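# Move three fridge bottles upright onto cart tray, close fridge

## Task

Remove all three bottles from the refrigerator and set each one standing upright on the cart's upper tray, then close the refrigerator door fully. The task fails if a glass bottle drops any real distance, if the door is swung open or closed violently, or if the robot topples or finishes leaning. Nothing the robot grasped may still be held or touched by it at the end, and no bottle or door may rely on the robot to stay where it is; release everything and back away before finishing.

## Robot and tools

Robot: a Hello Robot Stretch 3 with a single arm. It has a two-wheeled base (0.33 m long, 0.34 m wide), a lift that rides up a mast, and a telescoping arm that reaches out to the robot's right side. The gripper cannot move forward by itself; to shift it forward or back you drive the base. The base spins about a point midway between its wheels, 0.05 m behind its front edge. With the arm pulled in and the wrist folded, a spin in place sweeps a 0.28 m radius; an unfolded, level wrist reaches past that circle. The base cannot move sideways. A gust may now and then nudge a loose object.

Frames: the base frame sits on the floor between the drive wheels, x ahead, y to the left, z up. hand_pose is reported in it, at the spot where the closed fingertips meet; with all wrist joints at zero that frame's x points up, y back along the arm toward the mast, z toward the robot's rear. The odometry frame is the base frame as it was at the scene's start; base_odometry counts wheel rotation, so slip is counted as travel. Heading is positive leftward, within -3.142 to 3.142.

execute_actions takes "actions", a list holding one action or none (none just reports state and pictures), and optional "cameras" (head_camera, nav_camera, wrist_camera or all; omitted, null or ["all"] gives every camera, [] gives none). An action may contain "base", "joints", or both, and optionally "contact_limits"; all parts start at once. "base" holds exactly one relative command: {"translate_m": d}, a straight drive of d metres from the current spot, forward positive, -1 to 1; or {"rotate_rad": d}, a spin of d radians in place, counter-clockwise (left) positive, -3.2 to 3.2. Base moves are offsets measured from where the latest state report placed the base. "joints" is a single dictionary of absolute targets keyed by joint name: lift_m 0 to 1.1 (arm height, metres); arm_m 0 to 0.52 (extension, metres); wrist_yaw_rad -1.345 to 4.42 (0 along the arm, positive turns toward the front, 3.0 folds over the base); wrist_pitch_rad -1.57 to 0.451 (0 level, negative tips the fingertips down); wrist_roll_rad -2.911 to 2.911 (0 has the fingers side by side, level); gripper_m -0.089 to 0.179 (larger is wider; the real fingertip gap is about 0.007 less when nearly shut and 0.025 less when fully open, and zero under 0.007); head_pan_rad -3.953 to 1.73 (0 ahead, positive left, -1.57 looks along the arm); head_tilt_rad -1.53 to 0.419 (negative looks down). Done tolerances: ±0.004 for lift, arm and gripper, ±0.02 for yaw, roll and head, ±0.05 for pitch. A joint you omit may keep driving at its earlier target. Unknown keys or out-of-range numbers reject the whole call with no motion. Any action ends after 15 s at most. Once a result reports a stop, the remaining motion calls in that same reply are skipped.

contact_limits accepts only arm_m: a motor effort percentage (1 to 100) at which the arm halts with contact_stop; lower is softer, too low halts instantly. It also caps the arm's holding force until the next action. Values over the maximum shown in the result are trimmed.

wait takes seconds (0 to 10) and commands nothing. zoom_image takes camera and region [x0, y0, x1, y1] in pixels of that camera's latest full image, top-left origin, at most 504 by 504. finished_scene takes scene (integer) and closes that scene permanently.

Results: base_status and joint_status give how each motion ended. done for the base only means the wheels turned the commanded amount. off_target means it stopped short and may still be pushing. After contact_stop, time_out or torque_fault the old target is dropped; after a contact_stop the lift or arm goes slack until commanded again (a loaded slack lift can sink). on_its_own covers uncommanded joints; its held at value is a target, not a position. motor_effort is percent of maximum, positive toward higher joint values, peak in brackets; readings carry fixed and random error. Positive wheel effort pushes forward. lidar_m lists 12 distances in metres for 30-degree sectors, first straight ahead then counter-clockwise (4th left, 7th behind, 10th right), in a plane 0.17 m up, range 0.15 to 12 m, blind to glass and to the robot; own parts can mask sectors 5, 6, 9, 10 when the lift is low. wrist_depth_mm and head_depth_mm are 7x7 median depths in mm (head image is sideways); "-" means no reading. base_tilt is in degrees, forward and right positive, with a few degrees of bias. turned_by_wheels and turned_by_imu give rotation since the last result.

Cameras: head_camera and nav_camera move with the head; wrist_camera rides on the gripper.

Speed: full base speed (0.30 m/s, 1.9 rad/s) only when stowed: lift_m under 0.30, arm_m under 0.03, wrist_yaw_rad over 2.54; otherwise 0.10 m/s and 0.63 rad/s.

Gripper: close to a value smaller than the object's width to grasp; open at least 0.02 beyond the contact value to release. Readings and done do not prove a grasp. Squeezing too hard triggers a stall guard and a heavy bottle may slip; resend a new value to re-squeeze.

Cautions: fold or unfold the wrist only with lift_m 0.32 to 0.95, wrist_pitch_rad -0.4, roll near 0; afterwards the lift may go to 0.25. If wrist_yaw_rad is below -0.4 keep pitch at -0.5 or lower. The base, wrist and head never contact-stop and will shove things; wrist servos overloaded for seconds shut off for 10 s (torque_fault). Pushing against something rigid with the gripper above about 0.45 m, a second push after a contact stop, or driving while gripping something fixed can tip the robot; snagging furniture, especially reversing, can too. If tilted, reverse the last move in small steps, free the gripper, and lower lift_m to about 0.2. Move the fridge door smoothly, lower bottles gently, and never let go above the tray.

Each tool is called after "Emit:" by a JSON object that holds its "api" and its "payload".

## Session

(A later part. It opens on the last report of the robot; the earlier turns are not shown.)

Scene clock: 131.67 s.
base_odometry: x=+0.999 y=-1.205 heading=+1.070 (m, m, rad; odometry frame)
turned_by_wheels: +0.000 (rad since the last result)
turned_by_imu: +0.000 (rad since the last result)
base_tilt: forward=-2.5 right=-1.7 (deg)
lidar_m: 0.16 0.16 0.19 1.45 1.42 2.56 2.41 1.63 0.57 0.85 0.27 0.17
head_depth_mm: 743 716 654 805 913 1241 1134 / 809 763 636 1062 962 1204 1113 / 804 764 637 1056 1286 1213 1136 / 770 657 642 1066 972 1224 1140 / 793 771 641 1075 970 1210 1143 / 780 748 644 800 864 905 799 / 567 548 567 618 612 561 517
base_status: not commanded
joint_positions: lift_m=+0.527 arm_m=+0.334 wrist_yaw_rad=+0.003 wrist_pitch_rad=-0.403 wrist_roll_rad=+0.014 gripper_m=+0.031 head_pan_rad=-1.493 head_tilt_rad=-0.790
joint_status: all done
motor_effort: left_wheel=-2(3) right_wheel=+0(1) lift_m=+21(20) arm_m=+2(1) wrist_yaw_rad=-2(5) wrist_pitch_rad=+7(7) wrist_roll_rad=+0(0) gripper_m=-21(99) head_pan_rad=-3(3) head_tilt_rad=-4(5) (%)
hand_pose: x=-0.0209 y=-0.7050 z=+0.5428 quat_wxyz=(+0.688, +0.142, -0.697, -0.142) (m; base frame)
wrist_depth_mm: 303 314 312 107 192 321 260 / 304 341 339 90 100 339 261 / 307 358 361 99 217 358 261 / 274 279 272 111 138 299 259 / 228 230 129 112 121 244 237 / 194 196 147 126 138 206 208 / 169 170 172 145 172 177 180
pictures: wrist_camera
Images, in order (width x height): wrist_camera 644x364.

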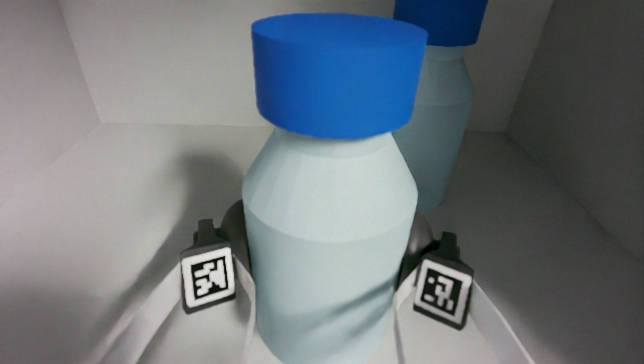

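Emit:
{"api": "execute_actions", "payload": {"actions": [{"base":{"translate_m":-0.12},"joints":{"lift_m":0.70,"arm_m":0.0}}], "cameras": ["wrist_camera"]}}

Emit:
{"api": "execute_actions", "payload": {"actions": [{"base":{"rotate_rad":-1.282},"joints":{"lift_m":0.94}}], "cameras": []}}

Emit:
{"api": "execute_actions", "payload": {"actions": [{"base":{"translate_m":-0.714},"joints":{"head_pan_rad":-3.0,"head_tilt_rad":-0.6,"arm_m":0.3}}]}}

Scene clock: 143.00 s.
base_odometry: x=+0.941 y=-1.310 heading=+1.070 (m, m, rad; odometry frame)
turned_by_wheels: +0.000 (rad since the last result)
turned_by_imu: -0.001 (rad since the last result)
base_tilt: forward=-2.4 right=-1.7 (deg)
lidar_m: 0.27 0.28 2.86 1.39 1.36 2.43 2.29 1.65 0.54 0.53 0.49 0.30
head_depth_mm: 438 489 573 1464 1467 1304 - / 594 617 614 729 881 1265 - / 804 765 660 1042 594 - - / 808 770 640 1050 908 1226 1130 / 802 741 642 1076 973 1229 1140 / 770 675 645 1075 978 1214 1143 / 799 782 648 904 913 985 898
base_status: done
joint_positions: lift_m=+0.699 arm_m=+0.000 wrist_yaw_rad=+0.000 wrist_pitch_rad=-0.435 wrist_roll_rad=+0.014 gripper_m=+0.031 head_pan_rad=-1.493 head_tilt_rad=-0.790
joint_status: all done
motor_effort: left_wheel=-2(8) right_wheel=+2(2) lift_m=+66(65) arm_m=-3(5) wrist_yaw_rad=-1(3) wrist_pitch_rad=+17(18) wrist_roll_rad=+0(0) gripper_m=-21(20) head_pan_rad=-3(2) head_tilt_rad=-3(4) (%)
hand_pose: x=-0.0215 y=-0.3675 z=+0.7081 quat_wxyz=(+0.686, +0.152, -0.695, -0.154) (m; base frame)
wrist_depth_mm: 420 614 628 109 325 242 247 / 425 638 682 94 106 260 835 / 426 617 688 107 323 285 938 / 427 544 534 112 140 324 - / 421 457 131 113 121 - - / 410 530 145 127 137 - - / 466 693 728 143 477 913 909
pictures: wrist_camera
Images, in order (width x height): wrist_camera 644x364.

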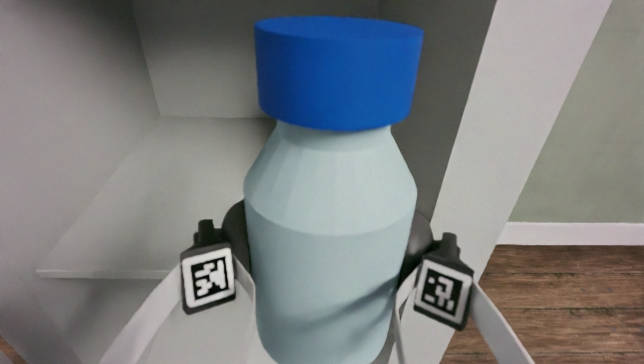

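Scene clock: 146.00 s.
base_odometry: x=+0.941 y=-1.310 heading=-0.212 (m, m, rad; odometry frame)
turned_by_wheels: -1.282 (rad since the last result)
turned_by_imu: -1.311 (rad since the last result)
base_tilt: forward=-2.5 right=-1.7 (deg)
lidar_m: 0.63 0.36 0.28 0.27 2.27 2.71 1.34 1.35 2.29 2.29 1.28 0.53
head_depth_mm: 1957 2251 2146 - - - 1107 / 1999 2281 2127 1785 - - 1134 / 2041 2371 403 - - - 1114 / 2101 2417 2097 1730 1463 1290 1137 / 2146 2447 2148 1772 1487 1297 1139 / 2144 2363 2187 1780 1494 1294 1139 / 1815 1922 1986 1755 1511 1294 1141
base_status: done
joint_positions: lift_m=+0.939 arm_m=+0.000 wrist_yaw_rad=+0.000 wrist_pitch_rad=-0.435 wrist_roll_rad=+0.014 gripper_m=+0.031 head_pan_rad=-1.493 head_tilt_rad=-0.790
joint_status: all done
motor_effort: left_wheel=+4(11) right_wheel=-2(6) lift_m=+66(70) arm_m=-3(3) wrist_yaw_rad=-1(0) wrist_pitch_rad=+17(17) wrist_roll_rad=+0(0) gripper_m=-22(21) head_pan_rad=-3(3) head_tilt_rad=-4(4) (%)
hand_pose: x=-0.0215 y=-0.3675 z=+0.9481 quat_wxyz=(+0.686, +0.152, -0.695, -0.154) (m; base frame)
wrist_depth_mm: - - - 109 - - - / - - - 94 106 - - / - - - 108 - - - / - - - 112 140 - - / - - 131 113 121 - - / - - 145 126 137 - - / - - - 142 - - -
pictures: none
No camera images: the call's "cameras" was empty. Leave "cameras" out to get every camera's image.

Scene clock: 154.13 s.
base_odometry: x=+0.243 y=-1.160 heading=-0.212 (m, m, rad; odometry frame)
turned_by_wheels: +0.000 (rad since the last result)
turned_by_imu: +0.000 (rad since the last result)
base_tilt: forward=-2.5 right=-1.7 (deg)
lidar_m: 0.98 0.72 2.64 2.18 2.38 2.01 0.64 0.64 2.15 2.14 2.13 1.21
head_depth_mm: 1649 1821 1965 - - - - / 1678 1865 1056 - - - - / 1739 1930 1127 799 1087 1306 - / 1791 1991 1112 870 1098 1287 - / 1840 2083 1092 870 1091 1150 - / 1912 2147 1104 780 1101 954 - / 2000 2230 1100 849 1049 948 -
base_status: done
joint_positions: lift_m=+0.939 arm_m=+0.300 wrist_yaw_rad=+0.000 wrist_pitch_rad=-0.435 wrist_roll_rad=+0.014 gripper_m=+0.031 head_pan_rad=-2.993 head_tilt_rad=-0.606
joint_status: all done
motor_effort: left_wheel=+3(5) right_wheel=-3(6) lift_m=+66(66) arm_m=+3(2) wrist_yaw_rad=+0(0) wrist_pitch_rad=+17(17) wrist_roll_rad=+0(0) gripper_m=-23(22) head_pan_rad=-3(29) head_tilt_rad=+2(13) (%)
hand_pose: x=-0.0215 y=-0.6669 z=+0.9481 quat_wxyz=(+0.686, +0.152, -0.695, -0.154) (m; base frame)
wrist_depth_mm: - - - 109 - - - / - - - 94 106 - - / - - - 107 - - - / - - - 112 140 - - / - - 132 113 122 - - / - - 145 126 137 - - / - - - 142 - - -
pictures: head_camera (sideways: a quarter turn clockwise sets it upright), nav_camera (sideways: a quarter turn counterclockwise sets it upright), wrist_camera
Images, in order (width x height): head_camera 896x504, nav_camera 672x504, wrist_camera 644x364.

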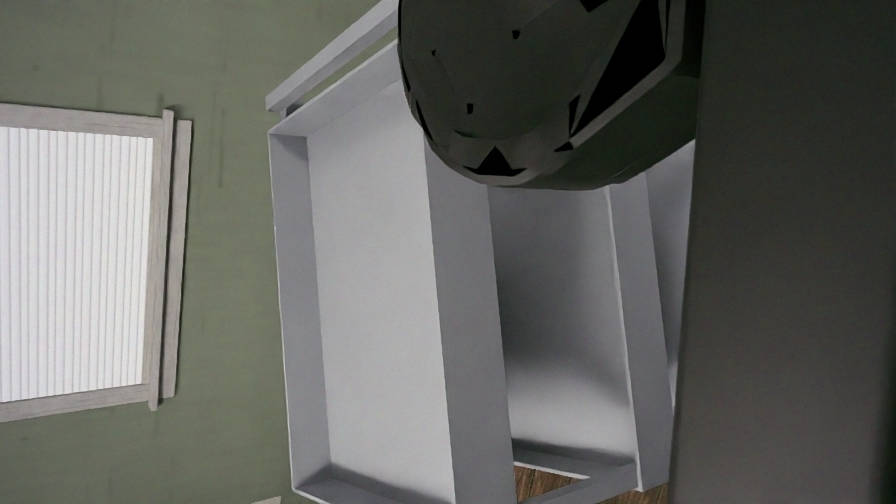

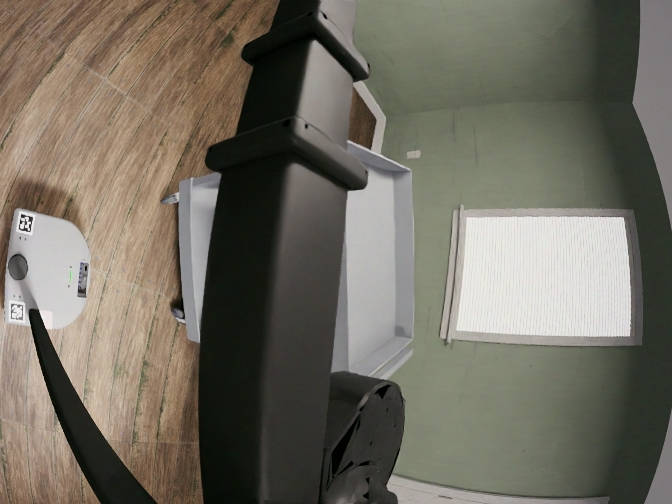

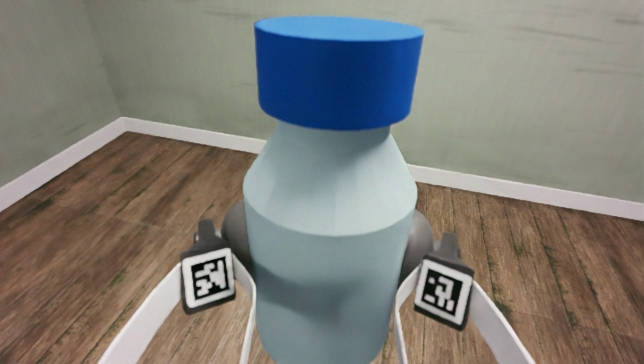

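Emit:
{"api": "execute_actions", "payload": {"actions": [{"base":{"rotate_rad":-1.567},"joints":{"head_pan_rad":-1.4,"head_tilt_rad":-0.6,"arm_m":0.49,"lift_m":0.955}}]}}

Scene clock: 160.60 s.
base_odometry: x=+0.243 y=-1.160 heading=-1.779 (m, m, rad; odometry frame)
turned_by_wheels: -1.567 (rad since the last result)
turned_by_imu: -1.602 (rad since the last result)
base_tilt: forward=-2.5 right=-1.7 (deg)
lidar_m: 2.14 2.13 1.22 1.00 0.84 2.64 2.18 2.38 2.01 0.64 0.64 2.15
head_depth_mm: 1638 - 1949 820 1659 1405 1204 / 1674 - 1028 805 1077 1250 1208 / 1732 1899 1075 794 1086 1251 1213 / 1797 2007 1108 869 1094 1229 1214 / 1840 2062 1104 783 1096 1222 1215 / 1929 2124 1101 773 1105 1205 1199 / 1964 2224 1100 848 1037 1350 1223
base_status: done
joint_positions: lift_m=+0.954 arm_m=+0.490 wrist_yaw_rad=-0.001 wrist_pitch_rad=-0.436 wrist_roll_rad=+0.014 gripper_m=+0.031 head_pan_rad=-1.407 head_tilt_rad=-0.606
joint_status: all done
motor_effort: left_wheel=+3(10) right_wheel=-3(8) lift_m=+67(66) arm_m=+1(1) wrist_yaw_rad=+1(2) wrist_pitch_rad=+17(17) wrist_roll_rad=+0(0) gripper_m=-22(23) head_pan_rad=+2(29) head_tilt_rad=+2(1) (%)
hand_pose: x=-0.0218 y=-0.8569 z=+0.9629 quat_wxyz=(+0.686, +0.152, -0.695, -0.155) (m; base frame)
wrist_depth_mm: - - - 109 - - - / - - - 94 106 - - / - - - 107 - - - / 409 424 431 112 140 - - / 400 401 131 113 122 - - / 340 344 146 126 137 291 - / 301 304 302 142 299 253 -
pictures: head_camera (sideways: a quarter turn clockwise sets it upright), nav_camera (sideways: a quarter turn counterclockwise sets it upright), wrist_camera
Images, in order (width x height): head_camera 896x504, nav_camera 672x504, wrist_camera 644x364.

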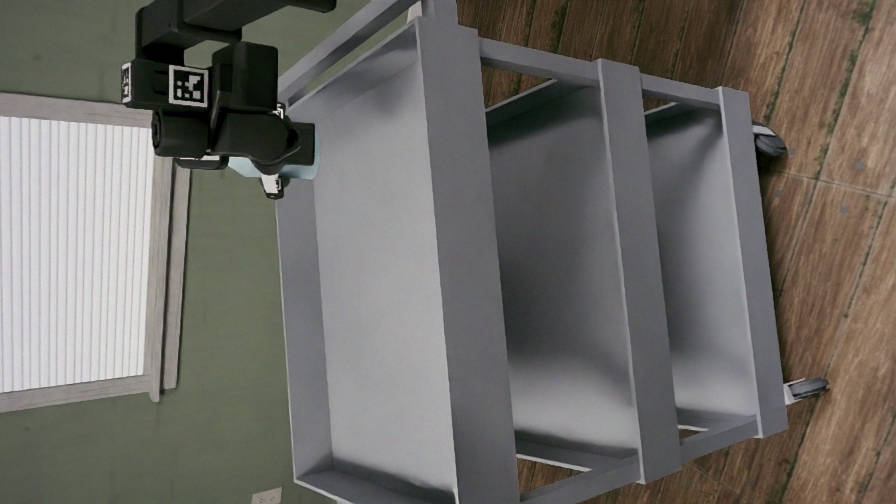

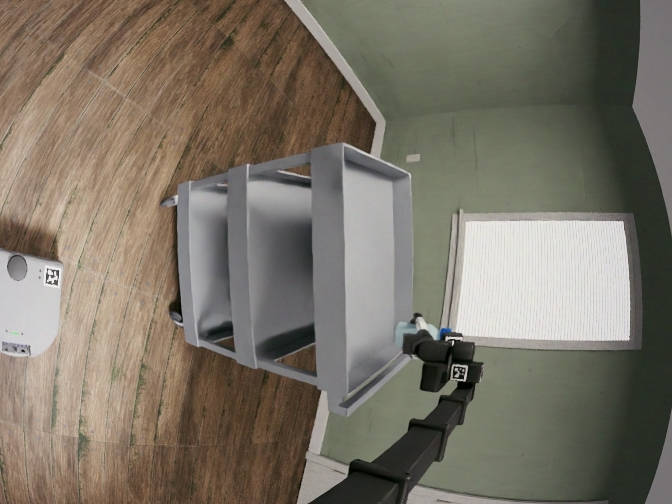

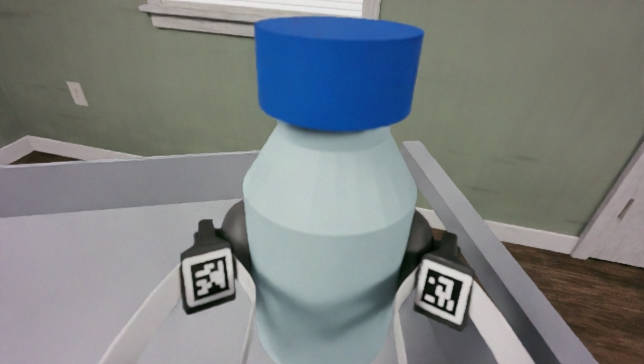

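Emit:
{"api": "execute_actions", "payload": {"actions": [{"base":{"translate_m":0.03},"joints":{"lift_m":0.826}}], "cameras": ["wrist_camera"]}}

Scene clock: 167.13 s.
base_odometry: x=+0.237 y=-1.189 heading=-1.779 (m, m, rad; odometry frame)
turned_by_wheels: +0.000 (rad since the last result)
turned_by_imu: +0.000 (rad since the last result)
base_tilt: forward=-2.5 right=-1.7 (deg)
lidar_m: 2.11 2.13 1.77 1.08 0.92 2.66 2.21 2.39 0.72 0.63 0.64 2.12
head_depth_mm: 1640 1824 1934 787 1012 1373 1197 / 1680 1860 - 781 1088 1255 1209 / 1745 1950 1116 786 1088 1218 1216 / 1797 2009 1104 866 1094 1225 1206 / 1830 2063 1108 775 1097 1199 1188 / 1931 2149 1102 847 1096 1100 1198 / 1983 2260 2424 825 1069 1405 1231
base_status: done
joint_positions: lift_m=+0.827 arm_m=+0.490 wrist_yaw_rad=+0.000 wrist_pitch_rad=-0.429 wrist_roll_rad=+0.014 gripper_m=+0.031 head_pan_rad=-1.407 head_tilt_rad=-0.606
joint_status: all done
motor_effort: left_wheel=+3(7) right_wheel=-3(5) lift_m=+21(67) arm_m=+1(1) wrist_yaw_rad=+0(0) wrist_pitch_rad=+15(17) wrist_roll_rad=+0(0) gripper_m=-22(21) head_pan_rad=+2(2) head_tilt_rad=+1(2) (%)
hand_pose: x=-0.0216 y=-0.8577 z=+0.8368 quat_wxyz=(+0.686, +0.150, -0.695, -0.152) (m; base frame)
wrist_depth_mm: - - - 108 - - - / 330 341 349 92 103 330 - / 342 350 355 102 335 260 238 / 275 279 270 112 138 251 196 / 229 231 130 112 122 235 182 / 196 199 146 126 137 208 184 / 172 173 173 144 174 180 177
pictures: wrist_camera
Images, in order (width x height): wrist_camera 644x364.

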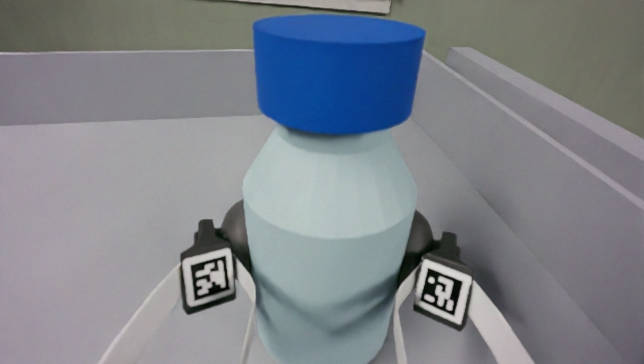

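Emit:
{"api": "execute_actions", "payload": {"actions": [{"joints":{"gripper_m":0.13,"lift_m":0.823}}], "cameras": ["wrist_camera"]}}

Scene clock: 169.77 s.
base_odometry: x=+0.237 y=-1.189 heading=-1.779 (m, m, rad; odometry frame)
turned_by_wheels: +0.000 (rad since the last result)
turned_by_imu: +0.000 (rad since the last result)
base_tilt: forward=-2.5 right=-1.6 (deg)
lidar_m: 2.12 2.13 1.77 1.09 0.92 2.66 2.21 2.39 0.72 0.63 0.64 2.13
head_depth_mm: 1644 1805 1945 785 1010 1372 1212 / 1688 1869 - 780 1088 1249 1204 / 1750 1942 1120 787 1089 1223 1209 / 1801 2002 1100 870 1090 1229 1200 / 1869 2087 1105 775 1097 1199 1196 / 1908 2165 1097 846 1099 1103 1192 / 1991 2238 2380 827 1071 1393 1219
base_status: not commanded
joint_positions: lift_m=+0.824 arm_m=+0.490 wrist_yaw_rad=+0.000 wrist_pitch_rad=-0.406 wrist_roll_rad=+0.014 gripper_m=+0.130 head_pan_rad=-1.407 head_tilt_rad=-0.606
joint_status: all done
motor_effort: left_wheel=+3(3) right_wheel=-3(3) lift_m=+20(20) arm_m=+2(1) wrist_yaw_rad=+0(0) wrist_pitch_rad=+8(15) wrist_roll_rad=+0(0) gripper_m=+1(98) head_pan_rad=+2(3) head_tilt_rad=+1(2) (%)
hand_pose: x=-0.0215 y=-0.8607 z=+0.8391 quat_wxyz=(+0.688, +0.142, -0.697, -0.144) (m; base frame)
wrist_depth_mm: - - - - - - - / 329 345 354 92 101 356 - / 341 354 367 100 317 263 251 / 285 288 280 114 282 249 200 / 235 245 232 115 231 239 182 / 200 - 198 127 203 - 184 / - 175 174 147 177 179 177
pictures: wrist_camera
Images, in order (width x height): wrist_camera 644x364.

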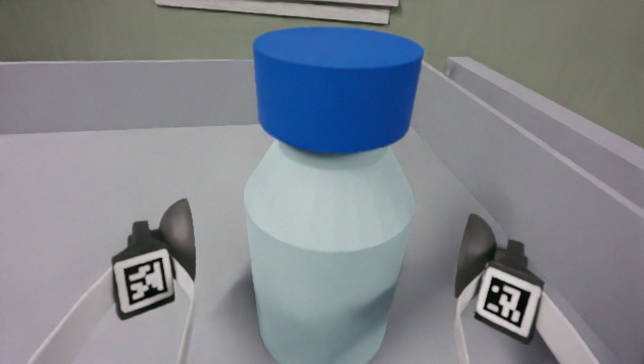

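Emit:
{"api": "execute_actions", "payload": {"actions": [{"joints":{"arm_m":0.39,"lift_m":0.92}}], "cameras": []}}

Emit:
{"api": "execute_actions", "payload": {"actions": [{"base":{"rotate_rad":1.685},"joints":{"arm_m":0.0,"lift_m":0.985,"gripper_m":0.15,"head_pan_rad":0.0,"head_tilt_rad":-0.6}}], "cameras": ["nav_camera"]}}

Emit:
{"api": "execute_actions", "payload": {"actions": [{"base":{"translate_m":0.736}}], "cameras": ["nav_camera"]}}

Scene clock: 181.30 s.
base_odometry: x=+0.237 y=-1.189 heading=-1.779 (m, m, rad; odometry frame)
turned_by_wheels: +0.000 (rad since the last result)
turned_by_imu: +0.000 (rad since the last result)
base_tilt: forward=-2.5 right=-1.7 (deg)
lidar_m: 2.12 2.12 1.78 1.08 0.92 2.67 2.21 2.39 0.72 0.63 0.64 2.13
head_depth_mm: 1639 1797 964 822 1599 1384 1205 / 1690 1825 - 794 1086 1243 1211 / 1751 1923 1113 865 1088 1233 1218 / 1807 2031 1095 870 1093 1229 1222 / 1856 2075 1102 773 1093 1201 1195 / 1953 2185 1098 846 1096 1102 1198 / 1980 2236 2415 820 1070 1411 1224
base_status: not commanded
joint_positions: lift_m=+0.919 arm_m=+0.390 wrist_yaw_rad=+0.000 wrist_pitch_rad=-0.404 wrist_roll_rad=+0.014 gripper_m=+0.130 head_pan_rad=-1.407 head_tilt_rad=-0.606
joint_status: all done
motor_effort: left_wheel=+3(3) right_wheel=-3(2) lift_m=+62(65) arm_m=-4(4) wrist_yaw_rad=+0(0) wrist_pitch_rad=+7(8) wrist_roll_rad=+0(0) gripper_m=+0(0) head_pan_rad=+3(2) head_tilt_rad=+2(1) (%)
hand_pose: x=-0.0215 y=-0.7614 z=+0.9351 quat_wxyz=(+0.688, +0.141, -0.697, -0.143) (m; base frame)
wrist_depth_mm: - - - - - - - / - - - - - - - / 453 477 500 506 514 - - / 449 452 465 239 436 394 - / 369 383 379 258 388 318 - / 316 - 325 285 328 - 260 / 276 275 281 281 286 279 231
pictures: none
No camera images: the call's "cameras" was empty. Leave "cameras" out to get every camera's image.

Scene clock: 185.37 s.
base_odometry: x=+0.237 y=-1.189 heading=-0.094 (m, m, rad; odometry frame)
turned_by_wheels: +1.685 (rad since the last result)
turned_by_imu: +1.724 (rad since the last result)
base_tilt: forward=-2.5 right=-1.7 (deg)
lidar_m: 0.81 0.73 2.66 2.21 2.23 0.68 0.63 0.64 2.11 2.13 1.98 1.20
head_depth_mm: 993 1089 1272 1956 1705 1417 1203 / 1366 1409 1614 1487 1617 1414 1203 / 1401 1307 1685 1845 1649 1412 1215 / 1390 1422 1647 1769 1692 1427 1208 / 1093 1207 1309 1451 1550 1397 1218 / 898 933 971 1014 1063 1182 1218 / 710 732 758 813 977 1434 1221
base_status: done
joint_positions: lift_m=+0.984 arm_m=+0.000 wrist_yaw_rad=+0.000 wrist_pitch_rad=-0.404 wrist_roll_rad=+0.014 gripper_m=+0.150 head_pan_rad=-0.007 head_tilt_rad=-0.606
joint_status: all done
motor_effort: left_wheel=-2(9) right_wheel=+1(5) lift_m=+62(62) arm_m=-3(4) wrist_yaw_rad=+0(1) wrist_pitch_rad=+7(7) wrist_roll_rad=+0(0) gripper_m=+1(85) head_pan_rad=+2(28) head_tilt_rad=+1(3) (%)
hand_pose: x=-0.0215 y=-0.3714 z=+1.0002 quat_wxyz=(+0.688, +0.141, -0.697, -0.143) (m; base frame)
wrist_depth_mm: - - - - - - - / - - - - - - - / - - - - - - - / - - - - - - - / - - - - - - - / - - - - - - - / - - - - - - -
pictures: nav_camera (sideways: a quarter turn counterclockwise sets it upright)
Images, in order (width x height): nav_camera 672x504.

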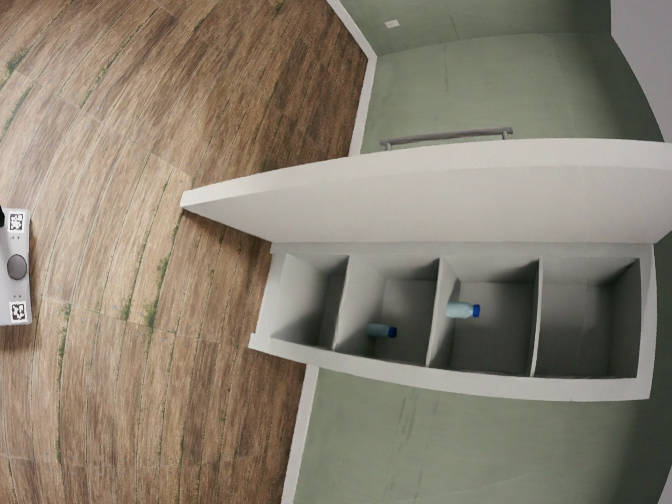

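Scene clock: 193.67 s.
base_odometry: x=+0.970 y=-1.258 heading=-0.094 (m, m, rad; odometry frame)
turned_by_wheels: +0.000 (rad since the last result)
turned_by_imu: +0.002 (rad since the last result)
base_tilt: forward=-2.5 right=-1.7 (deg)
lidar_m: 0.46 0.25 0.21 0.21 2.91 2.71 1.37 2.63 2.35 1.92 0.56 0.55
head_depth_mm: 741 814 825 637 1001 867 1090 / 758 831 674 663 1042 889 1090 / 776 866 838 666 1051 912 1115 / 658 723 761 699 966 945 1135 / 490 526 572 638 741 850 995 / 430 479 529 563 589 619 652 / 393 406 420 435 449 467 485
base_status: done
joint_positions: lift_m=+0.984 arm_m=+0.000 wrist_yaw_rad=+0.000 wrist_pitch_rad=-0.404 wrist_roll_rad=+0.014 gripper_m=+0.150 head_pan_rad=-0.007 head_tilt_rad=-0.606
joint_status: not commanded
motor_effort: left_wheel=-4(5) right_wheel=+1(3) lift_m=+62(62) arm_m=-3(3) wrist_yaw_rad=-1(0) wrist_pitch_rad=+7(7) wrist_roll_rad=+0(0) gripper_m=+0(1) head_pan_rad=+2(2) head_tilt_rad=+2(2) (%)
hand_pose: x=-0.0215 y=-0.3714 z=+1.0002 quat_wxyz=(+0.688, +0.141, -0.697, -0.143) (m; base frame)
wrist_depth_mm: 884 - - - - - - / 912 - - - - - - / 949 - - - - - - / 992 - - - - - - / - - - - - - - / - - - - - - - / - - - - - - -
pictures: nav_camera (sideways: a quarter turn counterclockwise sets it upright)
Images, in order (width x height): nav_camera 672x504.

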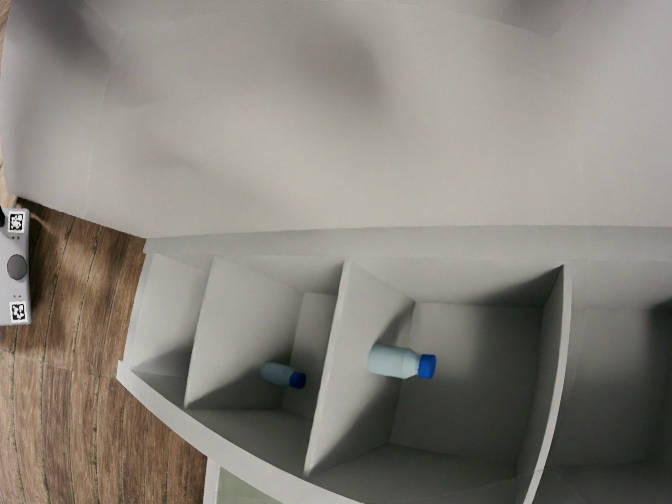

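Emit:
{"api": "execute_actions", "payload": {"actions": [{"base":{"rotate_rad":1.331},"joints":{"arm_m":0.08,"head_pan_rad":-1.5,"head_tilt_rad":-0.5}}], "cameras": ["wrist_camera","head_camera"]}}

Scene clock: 202.67 s.
base_odometry: x=+0.970 y=-1.258 heading=+1.237 (m, m, rad; odometry frame)
turned_by_wheels: +1.331 (rad since the last result)
turned_by_imu: +1.361 (rad since the last result)
base_tilt: forward=-2.5 right=-1.7 (deg)
lidar_m: 0.21 0.22 2.73 1.38 1.38 2.39 2.35 1.38 0.55 0.63 0.31 0.22
head_depth_mm: 748 818 886 - - - 841 / 755 822 900 - - - 1093 / 763 839 885 - - - 1095 / 775 847 927 723 1093 937 1105 / 756 834 875 732 930 888 994 / 543 587 601 614 660 738 799 / 425 468 504 550 569 567 563
base_status: done
joint_positions: lift_m=+0.984 arm_m=+0.080 wrist_yaw_rad=+0.000 wrist_pitch_rad=-0.404 wrist_roll_rad=+0.014 gripper_m=+0.150 head_pan_rad=-1.493 head_tilt_rad=-0.507
joint_status: all done
motor_effort: left_wheel=-2(10) right_wheel=+1(3) lift_m=+62(62) arm_m=+2(2) wrist_yaw_rad=+0(1) wrist_pitch_rad=+7(8) wrist_roll_rad=+0(0) gripper_m=+0(1) head_pan_rad=-3(29) head_tilt_rad=+2(11) (%)
hand_pose: x=-0.0215 y=-0.4509 z=+1.0002 quat_wxyz=(+0.688, +0.141, -0.697, -0.143) (m; base frame)
wrist_depth_mm: 227 301 497 547 538 516 366 / 232 310 515 355 574 554 358 / 236 318 441 384 461 470 347 / 245 316 348 353 357 368 337 / 268 290 287 289 293 304 300 / 310 422 625 735 669 - 255 / 363 361 629 668 667 512 292
pictures: head_camera (sideways: a quarter turn clockwise sets it upright), wrist_camera
Images, in order (width x height): head_camera 896x504, wrist_camera 644x364.

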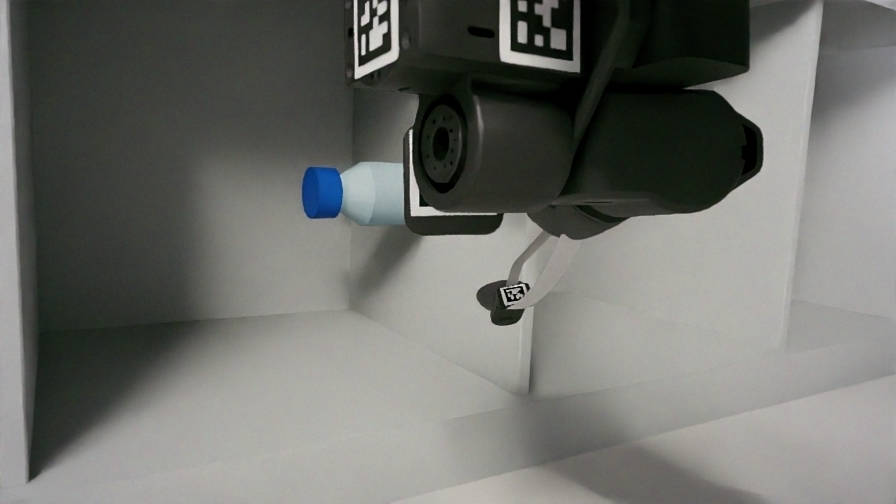

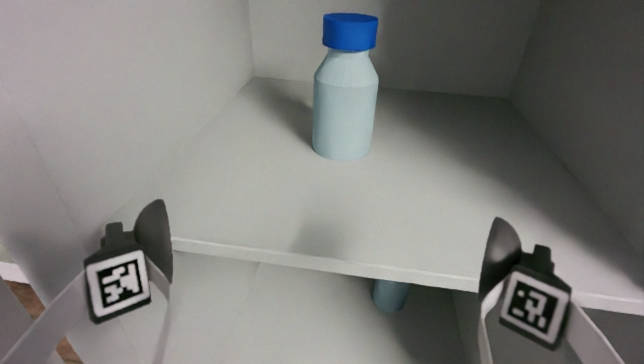

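Emit:
{"api": "execute_actions", "payload": {"actions": [{"base":{"translate_m":-0.012},"joints":{"arm_m":0.325,"lift_m":0.951}}], "cameras": ["wrist_camera"]}}

Scene clock: 211.37 s.
base_odometry: x=+0.966 y=-1.270 heading=+1.237 (m, m, rad; odometry frame)
turned_by_wheels: +0.000 (rad since the last result)
turned_by_imu: -0.001 (rad since the last result)
base_tilt: forward=-2.4 right=-1.7 (deg)
lidar_m: 0.23 0.23 2.73 1.38 1.37 2.37 2.34 1.38 0.54 0.67 0.32 0.23
head_depth_mm: 747 813 - 682 925 902 835 / 755 825 - 669 998 931 1094 / 761 836 - 658 1085 932 1097 / 774 849 924 694 1127 932 1098 / 774 832 909 727 984 912 1057 / 575 619 634 644 666 744 829 / 448 475 510 560 605 601 595
base_status: done
joint_positions: lift_m=+0.952 arm_m=+0.325 wrist_yaw_rad=+0.000 wrist_pitch_rad=-0.404 wrist_roll_rad=+0.014 gripper_m=+0.150 head_pan_rad=-1.493 head_tilt_rad=-0.507
joint_status: all done
motor_effort: left_wheel=-2(9) right_wheel=+1(3) lift_m=+19(55) arm_m=+1(3) wrist_yaw_rad=-1(1) wrist_pitch_rad=+8(7) wrist_roll_rad=+0(0) gripper_m=+1(0) head_pan_rad=-3(3) head_tilt_rad=+2(3) (%)
hand_pose: x=-0.0215 y=-0.6959 z=+0.9676 quat_wxyz=(+0.688, +0.141, -0.697, -0.143) (m; base frame)
wrist_depth_mm: 214 288 340 117 309 309 298 / 218 294 374 100 332 333 321 / 223 302 366 116 360 356 343 / 228 275 275 120 275 302 307 / 222 242 228 124 235 254 250 / 201 193 194 141 200 - 211 / 167 172 173 162 177 175 182
pictures: wrist_camera
Images, in order (width x height): wrist_camera 644x364.

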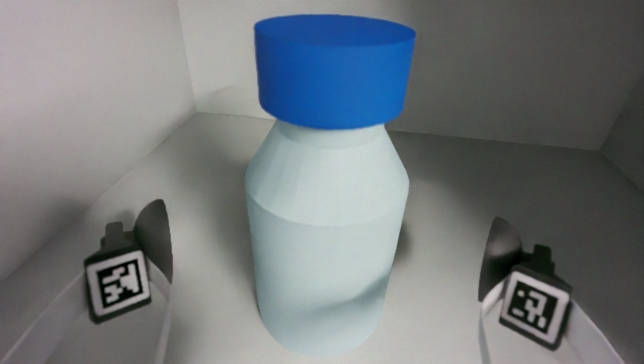

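Emit:
{"api": "execute_actions", "payload": {"actions": [{"joints":{"arm_m":0.331,"gripper_m":0.03}}], "cameras": ["wrist_camera"]}}

Scene clock: 213.87 s.
base_odometry: x=+0.966 y=-1.270 heading=+1.237 (m, m, rad; odometry frame)
turned_by_wheels: +0.000 (rad since the last result)
turned_by_imu: +0.000 (rad since the last result)
base_tilt: forward=-2.5 right=-1.6 (deg)
lidar_m: 0.23 0.23 2.73 1.38 1.37 2.38 2.34 1.38 0.54 0.67 0.32 0.23
head_depth_mm: 745 816 - 697 931 901 834 / 752 825 - 669 999 929 1088 / 761 840 - 658 1080 929 1096 / 771 846 920 710 1123 936 1099 / 771 832 909 729 980 915 1059 / 572 620 636 642 667 742 825 / 447 475 509 558 604 598 595
base_status: not commanded
joint_positions: lift_m=+0.952 arm_m=+0.331 wrist_yaw_rad=+0.002 wrist_pitch_rad=-0.411 wrist_roll_rad=+0.014 gripper_m=+0.031 head_pan_rad=-1.493 head_tilt_rad=-0.507
joint_status: all done
motor_effort: left_wheel=-2(3) right_wheel=+0(2) lift_m=+21(21) arm_m=+1(2) wrist_yaw_rad=-2(2) wrist_pitch_rad=+10(10) wrist_roll_rad=+0(0) gripper_m=-22(99) head_pan_rad=-3(2) head_tilt_rad=+2(1) (%)
hand_pose: x=-0.0211 y=-0.7010 z=+0.9659 quat_wxyz=(+0.688, +0.144, -0.697, -0.145) (m; base frame)
wrist_depth_mm: 213 285 336 105 307 303 294 / 217 291 368 91 101 328 315 / 222 301 357 100 352 350 338 / 226 273 268 111 134 297 303 / 220 230 132 113 121 242 246 / 194 196 150 128 141 206 207 / 169 171 171 148 171 177 179
pictures: wrist_camera
Images, in order (width x height): wrist_camera 644x364.

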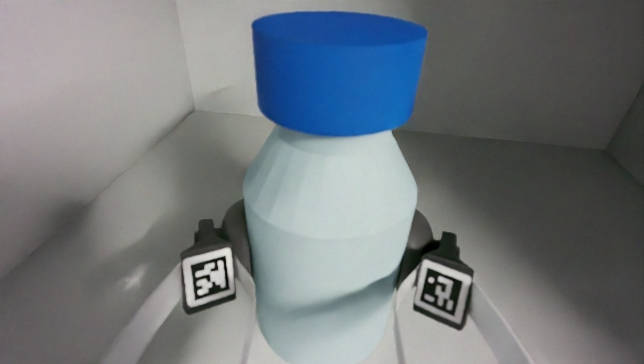

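Emit:
{"api": "execute_actions", "payload": {"actions": [{"joints":{"lift_m":0.99,"arm_m":0.06}}], "cameras": ["wrist_camera"]}}

Emit:
{"api": "execute_actions", "payload": {"actions": [{"base":{"rotate_rad":-1.328}}], "cameras": []}}

Emit:
{"api": "execute_actions", "payload": {"actions": [{"base":{"translate_m":-0.68},"joints":{"arm_m":0.4,"lift_m":0.95,"head_tilt_rad":-0.6}}], "cameras": ["wrist_camera"]}}

Emit:
{"api": "execute_actions", "payload": {"actions": [{"base":{"rotate_rad":-1.513},"joints":{"arm_m":0.5}}]}}

Scene clock: 224.73 s.
base_odometry: x=+0.966 y=-1.270 heading=+1.237 (m, m, rad; odometry frame)
turned_by_wheels: +0.000 (rad since the last result)
turned_by_imu: +0.000 (rad since the last result)
base_tilt: forward=-2.6 right=-1.7 (deg)
lidar_m: 0.23 0.23 2.73 1.37 1.37 2.37 2.34 1.38 0.54 0.67 0.32 0.23
head_depth_mm: 743 814 884 - - - 864 / 754 823 896 789 - - 1097 / 765 836 912 435 - - 1112 / 774 845 926 723 1096 935 1102 / 773 833 907 729 976 914 1064 / 575 621 635 643 667 743 828 / 448 475 510 560 603 600 596
base_status: not commanded
joint_positions: lift_m=+0.989 arm_m=+0.060 wrist_yaw_rad=+0.001 wrist_pitch_rad=-0.432 wrist_roll_rad=+0.014 gripper_m=+0.031 head_pan_rad=-1.493 head_tilt_rad=-0.507
joint_status: all done
motor_effort: left_wheel=-2(2) right_wheel=+0(1) lift_m=+66(66) arm_m=-3(4) wrist_yaw_rad=-1(2) wrist_pitch_rad=+16(17) wrist_roll_rad=+0(0) gripper_m=-23(21) head_pan_rad=-3(2) head_tilt_rad=+2(1) (%)
hand_pose: x=-0.0214 y=-0.4278 z=+0.9987 quat_wxyz=(+0.686, +0.151, -0.695, -0.153) (m; base frame)
wrist_depth_mm: 242 323 490 105 547 533 345 / 248 332 495 95 107 531 336 / 253 341 418 109 418 446 327 / 271 318 322 113 136 350 319 / 313 341 133 114 123 290 283 / 349 366 148 128 140 437 274 / 328 434 612 145 640 427 296
pictures: wrist_camera
Images, in order (width x height): wrist_camera 644x364.

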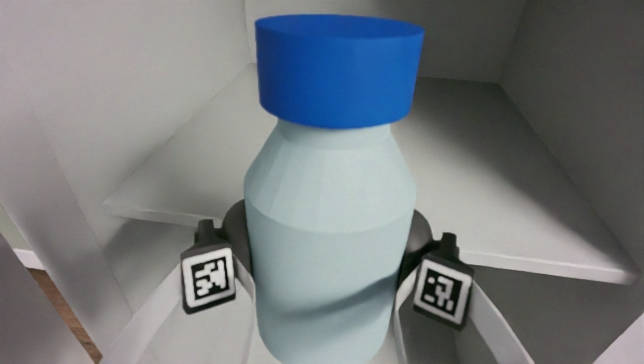

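Scene clock: 227.83 s.
base_odometry: x=+0.966 y=-1.270 heading=-0.091 (m, m, rad; odometry frame)
turned_by_wheels: -1.328 (rad since the last result)
turned_by_imu: -1.359 (rad since the last result)
base_tilt: forward=-2.4 right=-1.6 (deg)
lidar_m: 0.48 0.27 0.23 0.23 2.94 2.71 1.37 2.62 2.34 1.92 0.56 0.54
head_depth_mm: 1923 2071 2267 - - - 1236 / 2007 2157 2386 2595 - - 1259 / 2053 2264 2523 434 - - 1251 / 2147 2321 2588 2539 1782 1524 1272 / 2022 2195 2340 2354 1919 1533 1281 / 1707 1780 1884 2021 1926 1552 1284 / 1446 1519 1580 1664 1736 1556 1275
base_status: done
joint_positions: lift_m=+0.989 arm_m=+0.060 wrist_yaw_rad=+0.000 wrist_pitch_rad=-0.432 wrist_roll_rad=+0.014 gripper_m=+0.031 head_pan_rad=-1.493 head_tilt_rad=-0.507
joint_status: not commanded
motor_effort: left_wheel=+3(9) right_wheel=-2(5) lift_m=+66(66) arm_m=-3(3) wrist_yaw_rad=-1(0) wrist_pitch_rad=+16(16) wrist_roll_rad=+0(0) gripper_m=-20(22) head_pan_rad=-2(3) head_tilt_rad=+2(2) (%)
hand_pose: x=-0.0215 y=-0.4278 z=+0.9987 quat_wxyz=(+0.686, +0.151, -0.695, -0.153) (m; base frame)
wrist_depth_mm: 868 - - 106 - - - / 896 - - 95 107 - - / 929 - - 110 - - - / 974 - - 113 136 - - / - - 133 114 123 - - / - - 148 128 139 - - / - - - 145 - - -
pictures: none
No camera images: the call's "cameras" was empty. Leave "cameras" out to get every camera's image.

Scene clock: 235.70 s.
base_odometry: x=+0.288 y=-1.208 heading=-0.091 (m, m, rad; odometry frame)
turned_by_wheels: +0.000 (rad since the last result)
turned_by_imu: +0.000 (rad since the last result)
base_tilt: forward=-2.5 right=-1.7 (deg)
lidar_m: 0.81 0.69 2.66 2.22 2.28 0.74 0.69 0.70 2.12 2.13 1.91 1.15
head_depth_mm: 1754 1899 - 2125 1724 1427 1210 / 1790 1931 2315 2198 1737 1436 1211 / 1868 2014 2428 2212 1748 1436 1219 / 1938 2152 2452 2213 1736 1439 1215 / 2004 2218 2529 2221 1749 1432 1228 / 2104 2342 2639 2226 1758 1450 1227 / 2184 2428 2630 2276 1758 1446 1239
base_status: done
joint_positions: lift_m=+0.951 arm_m=+0.400 wrist_yaw_rad=+0.000 wrist_pitch_rad=-0.433 wrist_roll_rad=+0.014 gripper_m=+0.031 head_pan_rad=-1.493 head_tilt_rad=-0.593
joint_status: all done
motor_effort: left_wheel=+3(4) right_wheel=-3(7) lift_m=+24(63) arm_m=+2(2) wrist_yaw_rad=+0(0) wrist_pitch_rad=+17(16) wrist_roll_rad=+0(0) gripper_m=-22(21) head_pan_rad=-2(3) head_tilt_rad=-1(9) (%)
hand_pose: x=-0.0215 y=-0.7671 z=+0.9598 quat_wxyz=(+0.686, +0.151, -0.695, -0.153) (m; base frame)
wrist_depth_mm: - - - 106 - - - / - - - 95 107 - - / - - - 109 - - - / - - - 113 137 - - / - - 134 114 123 - - / - - 148 128 139 - - / - - - 145 - - -
pictures: wrist_camera
Images, in order (width x height): wrist_camera 644x364.

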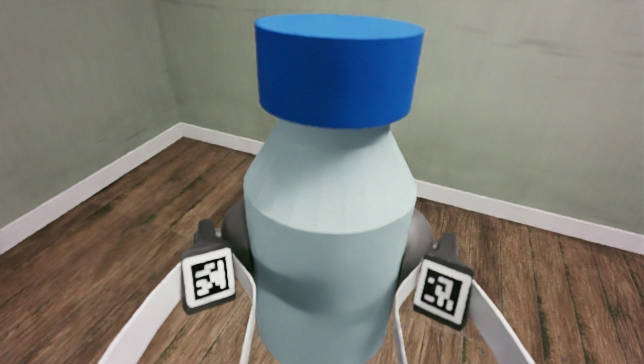

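Scene clock: 239.27 s.
base_odometry: x=+0.288 y=-1.208 heading=-1.604 (m, m, rad; odometry frame)
turned_by_wheels: -1.513 (rad since the last result)
turned_by_imu: -1.547 (rad since the last result)
base_tilt: forward=-2.5 right=-1.6 (deg)
lidar_m: 2.13 1.87 1.15 0.74 0.68 2.65 2.21 2.23 0.72 0.69 0.70 2.12
head_depth_mm: 1685 1835 - 908 1088 1284 1206 / 1758 - 1001 915 1098 1286 1213 / 1836 - 1103 923 1105 1292 1213 / 1900 2124 1114 919 1105 1307 1220 / 1985 2239 1138 822 1109 1309 1226 / 2086 2390 1181 821 1185 1412 1227 / 2213 2484 2813 2258 1754 1463 1233
base_status: done
joint_positions: lift_m=+0.951 arm_m=+0.500 wrist_yaw_rad=-0.001 wrist_pitch_rad=-0.433 wrist_roll_rad=+0.014 gripper_m=+0.031 head_pan_rad=-1.493 head_tilt_rad=-0.593
joint_status: all done
motor_effort: left_wheel=+3(12) right_wheel=-3(8) lift_m=+24(24) arm_m=+1(3) wrist_yaw_rad=+1(2) wrist_pitch_rad=+17(16) wrist_roll_rad=+0(0) gripper_m=-21(22) head_pan_rad=-3(3) head_tilt_rad=-3(3) (%)
hand_pose: x=-0.0218 y=-0.8672 z=+0.9598 quat_wxyz=(+0.686, +0.151, -0.695, -0.154) (m; base frame)
wrist_depth_mm: - - - 106 - - - / - - - 95 107 - - / - - - 110 - - - / - 457 457 113 136 466 424 / 368 400 133 114 123 423 353 / 333 343 148 128 140 359 194 / 296 300 302 145 301 237 205
pictures: head_camera (sideways: a quarter turn clockwise sets it upright), nav_camera (sideways: a quarter turn counterclockwise sets it upright), wrist_camera
Images, in order (width x height): head_camera 896x504, nav_camera 672x504, wrist_camera 644x364.

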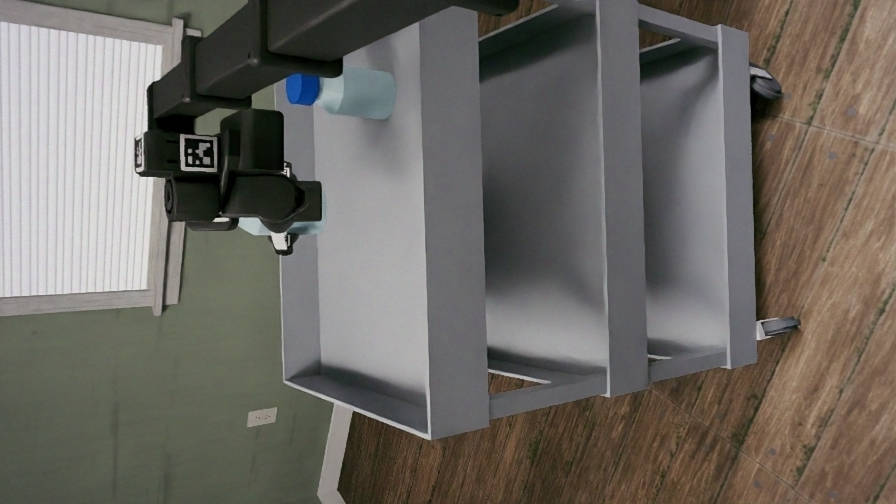

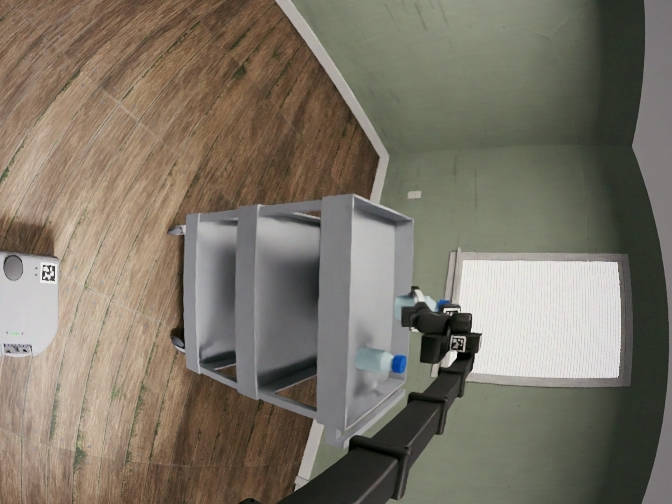

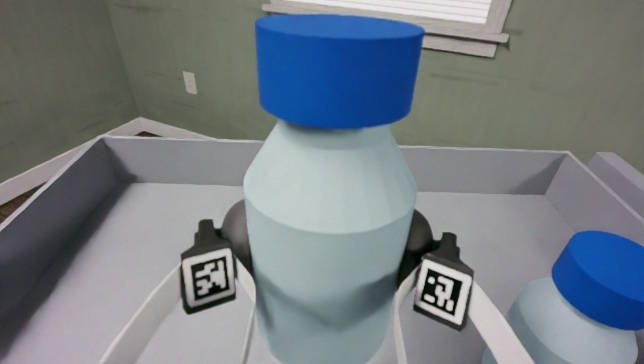

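Emit:
{"api": "execute_actions", "payload": {"actions": [{"joints":{"lift_m":0.826,"arm_m":0.51}}], "cameras": ["wrist_camera"]}}

Scene clock: 242.53 s.
base_odometry: x=+0.288 y=-1.208 heading=-1.604 (m, m, rad; odometry frame)
turned_by_wheels: +0.000 (rad since the last result)
turned_by_imu: +0.000 (rad since the last result)
base_tilt: forward=-2.5 right=-1.6 (deg)
lidar_m: 2.14 1.87 1.15 0.74 0.68 2.65 2.21 2.23 0.72 0.68 0.70 2.12
head_depth_mm: 1698 1864 1093 911 - 1255 1194 / 1779 1952 1164 921 1095 1296 1220 / 1832 2026 - 808 1108 1304 1220 / 1924 2106 1138 924 1106 1292 1222 / 1991 2252 1142 823 1113 1301 1220 / 2089 2350 1173 821 1189 1409 1231 / 2162 2505 2813 2269 1763 1449 1228
base_status: not commanded
joint_positions: lift_m=+0.827 arm_m=+0.510 wrist_yaw_rad=-0.001 wrist_pitch_rad=-0.431 wrist_roll_rad=+0.014 gripper_m=+0.031 head_pan_rad=-1.493 head_tilt_rad=-0.593
joint_status: all done
motor_effort: left_wheel=+3(2) right_wheel=-3(3) lift_m=+21(27) arm_m=+2(2) wrist_yaw_rad=+1(0) wrist_pitch_rad=+16(17) wrist_roll_rad=+0(0) gripper_m=-22(22) head_pan_rad=-3(2) head_tilt_rad=-3(3) (%)
hand_pose: x=-0.0218 y=-0.8775 z=+0.8364 quat_wxyz=(+0.686, +0.150, -0.695, -0.153) (m; base frame)
wrist_depth_mm: - - - 105 - - - / 362 377 379 93 104 377 377 / 333 347 353 104 351 380 361 / 273 278 270 112 135 297 285 / 228 231 133 114 122 243 173 / 196 198 149 128 140 208 174 / 172 173 174 145 174 180 176
pictures: wrist_camera
Images, in order (width x height): wrist_camera 644x364.

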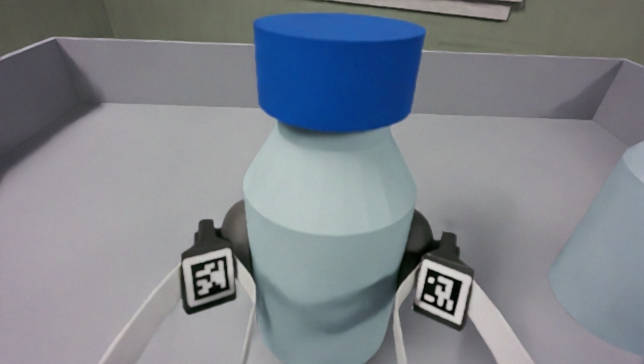

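Emit:
{"api": "execute_actions", "payload": {"actions": [{"joints":{"gripper_m":0.13,"lift_m":0.822}}], "cameras": ["wrist_camera"]}}

Scene clock: 244.97 s.
base_odometry: x=+0.288 y=-1.208 heading=-1.604 (m, m, rad; odometry frame)
turned_by_wheels: +0.000 (rad since the last result)
turned_by_imu: +0.000 (rad since the last result)
base_tilt: forward=-2.5 right=-1.7 (deg)
lidar_m: 2.14 1.86 1.15 0.74 0.68 2.65 2.21 2.22 0.72 0.69 0.70 2.12
head_depth_mm: 1691 1864 1095 915 - 1261 1204 / 1766 1959 1150 814 1100 1296 1219 / 1853 2040 - 810 1099 1299 1214 / 1921 2135 1137 923 1103 1302 1221 / 2007 2269 1142 823 1119 1299 1225 / 2109 2349 1180 823 1187 1406 1231 / 2202 2518 2797 2276 1772 1453 1229
base_status: not commanded
joint_positions: lift_m=+0.823 arm_m=+0.510 wrist_yaw_rad=-0.001 wrist_pitch_rad=-0.406 wrist_roll_rad=+0.014 gripper_m=+0.130 head_pan_rad=-1.493 head_tilt_rad=-0.593
joint_status: all done
motor_effort: left_wheel=+3(3) right_wheel=-3(3) lift_m=+21(22) arm_m=+2(2) wrist_yaw_rad=+1(1) wrist_pitch_rad=+8(16) wrist_roll_rad=+0(0) gripper_m=+1(96) head_pan_rad=-3(3) head_tilt_rad=-4(3) (%)
hand_pose: x=-0.0218 y=-0.8806 z=+0.8381 quat_wxyz=(+0.688, +0.141, -0.697, -0.144) (m; base frame)
wrist_depth_mm: - - - 128 - - - / 360 372 368 92 102 379 378 / 340 364 367 101 350 394 377 / 283 284 280 114 277 306 294 / 232 243 230 116 230 260 173 / 200 - 196 130 202 - 173 / - 175 172 149 176 177 174
pictures: wrist_camera
Images, in order (width x height): wrist_camera 644x364.

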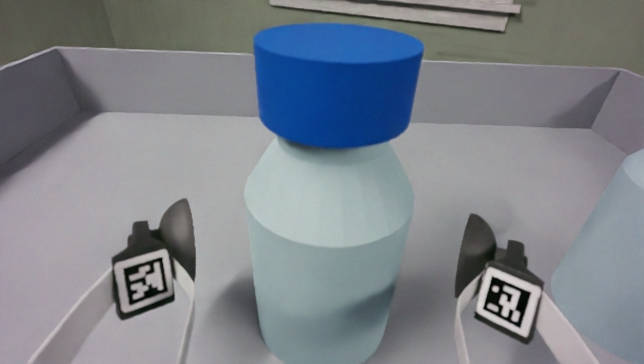

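Emit:
{"api": "execute_actions", "payload": {"actions": [{"joints":{"arm_m":0.42,"lift_m":0.91}}], "cameras": []}}

Emit:
{"api": "execute_actions", "payload": {"actions": [{"base":{"rotate_rad":1.54},"joints":{"arm_m":0.12}}], "cameras": []}}

Emit:
{"api": "execute_actions", "payload": {"actions": [{"base":{"translate_m":0.686},"joints":{"arm_m":0.08,"lift_m":0.53,"gripper_m":0.15,"head_tilt_rad":-0.8}}], "cameras": []}}

Scene clock: 256.77 s.
base_odometry: x=+0.288 y=-1.208 heading=-1.604 (m, m, rad; odometry frame)
turned_by_wheels: +0.000 (rad since the last result)
turned_by_imu: +0.000 (rad since the last result)
base_tilt: forward=-2.5 right=-1.7 (deg)
lidar_m: 2.13 1.87 1.15 0.74 0.68 2.65 2.21 2.23 0.72 0.69 0.70 2.12
head_depth_mm: 1706 1853 1925 - 1089 1291 1206 / 1763 1911 969 917 1098 1297 1215 / 1840 2004 - 921 1106 1300 1225 / 1910 2150 1137 922 1105 1303 1222 / 2002 2231 1140 823 1110 1301 1223 / 2111 2345 1186 823 1185 1405 1226 / 2167 2484 2824 2243 1773 1454 1229
base_status: not commanded
joint_positions: lift_m=+0.909 arm_m=+0.420 wrist_yaw_rad=-0.001 wrist_pitch_rad=-0.404 wrist_roll_rad=+0.014 gripper_m=+0.130 head_pan_rad=-1.493 head_tilt_rad=-0.593
joint_status: all done
motor_effort: left_wheel=+3(3) right_wheel=-4(3) lift_m=+62(62) arm_m=-4(4) wrist_yaw_rad=+1(1) wrist_pitch_rad=+7(8) wrist_roll_rad=+0(0) gripper_m=+1(1) head_pan_rad=-2(3) head_tilt_rad=-3(3) (%)
hand_pose: x=-0.0217 y=-0.7914 z=+0.9251 quat_wxyz=(+0.688, +0.141, -0.697, -0.144) (m; base frame)
wrist_depth_mm: - - - - - - - / - - - - - - - / - 490 511 492 507 506 472 / 361 435 437 226 461 439 233 / 342 371 365 244 374 259 347 / 302 - 310 273 319 - 315 / 267 265 268 271 275 270 279
pictures: none
No camera images: the call's "cameras" was empty. Leave "cameras" out to get every camera's image.

Scene clock: 260.20 s.
base_odometry: x=+0.289 y=-1.208 heading=-0.064 (m, m, rad; odometry frame)
turned_by_wheels: +1.540 (rad since the last result)
turned_by_imu: +1.575 (rad since the last result)
base_tilt: forward=-2.5 right=-1.7 (deg)
lidar_m: 0.77 0.68 2.65 2.22 2.24 0.73 0.69 0.70 2.11 2.14 1.89 1.15
head_depth_mm: 1732 1925 2130 - - 1362 1209 / 1824 1993 2242 - - 1394 1211 / 1895 2100 2338 2441 - 1360 1220 / 1950 2181 2433 2341 1680 1439 1221 / 2045 2275 2570 2237 1745 1438 1230 / 2141 2388 2673 2220 1773 1451 1228 / 2197 2362 2541 2258 1752 1446 1239
base_status: done
joint_positions: lift_m=+0.909 arm_m=+0.120 wrist_yaw_rad=+0.000 wrist_pitch_rad=-0.404 wrist_roll_rad=+0.014 gripper_m=+0.130 head_pan_rad=-1.493 head_tilt_rad=-0.593
joint_status: all done
motor_effort: left_wheel=-2(8) right_wheel=+0(5) lift_m=+62(62) arm_m=-3(3) wrist_yaw_rad=+0(1) wrist_pitch_rad=+7(8) wrist_roll_rad=+0(0) gripper_m=-1(1) head_pan_rad=-2(3) head_tilt_rad=-2(3) (%)
hand_pose: x=-0.0216 y=-0.4914 z=+0.9251 quat_wxyz=(+0.688, +0.141, -0.697, -0.143) (m; base frame)
wrist_depth_mm: - - - - - - - / - - - - - - - / - - - - - - - / - - - - - - - / - - - - - - - / - - - - - - - / - - - - - - -
pictures: none
No camera images: the call's "cameras" was empty. Leave "cameras" out to get every camera's image.

Scene clock: 268.00 s.
base_odometry: x=+0.973 y=-1.252 heading=-0.064 (m, m, rad; odometry frame)
turned_by_wheels: +0.000 (rad since the last result)
turned_by_imu: +0.001 (rad since the last result)
base_tilt: forward=-2.5 right=-1.7 (deg)
lidar_m: 0.41 0.24 0.20 0.20 2.97 2.71 1.37 2.59 2.36 1.83 0.55 0.57
head_depth_mm: 2027 2303 2134 1758 1470 1290 1142 / 2100 2392 2176 1761 1478 1331 - / 2205 2459 2146 1757 1485 - 1097 / 2260 2553 2151 1765 1489 1270 1140 / 1993 2199 2190 1773 1510 1296 1138 / 1660 1815 1975 1778 1500 1289 1146 / 1432 1542 1665 1724 1501 1084 1110
base_status: done
joint_positions: lift_m=+0.531 arm_m=+0.080 wrist_yaw_rad=+0.000 wrist_pitch_rad=-0.404 wrist_roll_rad=+0.014 gripper_m=+0.150 head_pan_rad=-1.493 head_tilt_rad=-0.790
joint_status: all done
motor_effort: left_wheel=-3(5) right_wheel=+1(3) lift_m=+19(58) arm_m=-3(4) wrist_yaw_rad=+0(0) wrist_pitch_rad=+8(8) wrist_roll_rad=+0(0) gripper_m=+1(83) head_pan_rad=-3(3) head_tilt_rad=-4(15) (%)
hand_pose: x=-0.0216 y=-0.4514 z=+0.5465 quat_wxyz=(+0.688, +0.141, -0.697, -0.143) (m; base frame)
wrist_depth_mm: 865 - - - - - - / 869 - - - - - - / 904 - - - - - - / 924 - - - - - - / 917 985 966 970 996 - - / 810 786 813 817 842 - 876 / 702 701 706 718 716 720 737
pictures: none
No camera images: the call's "cameras" was empty. Leave "cameras" out to get every camera's image.


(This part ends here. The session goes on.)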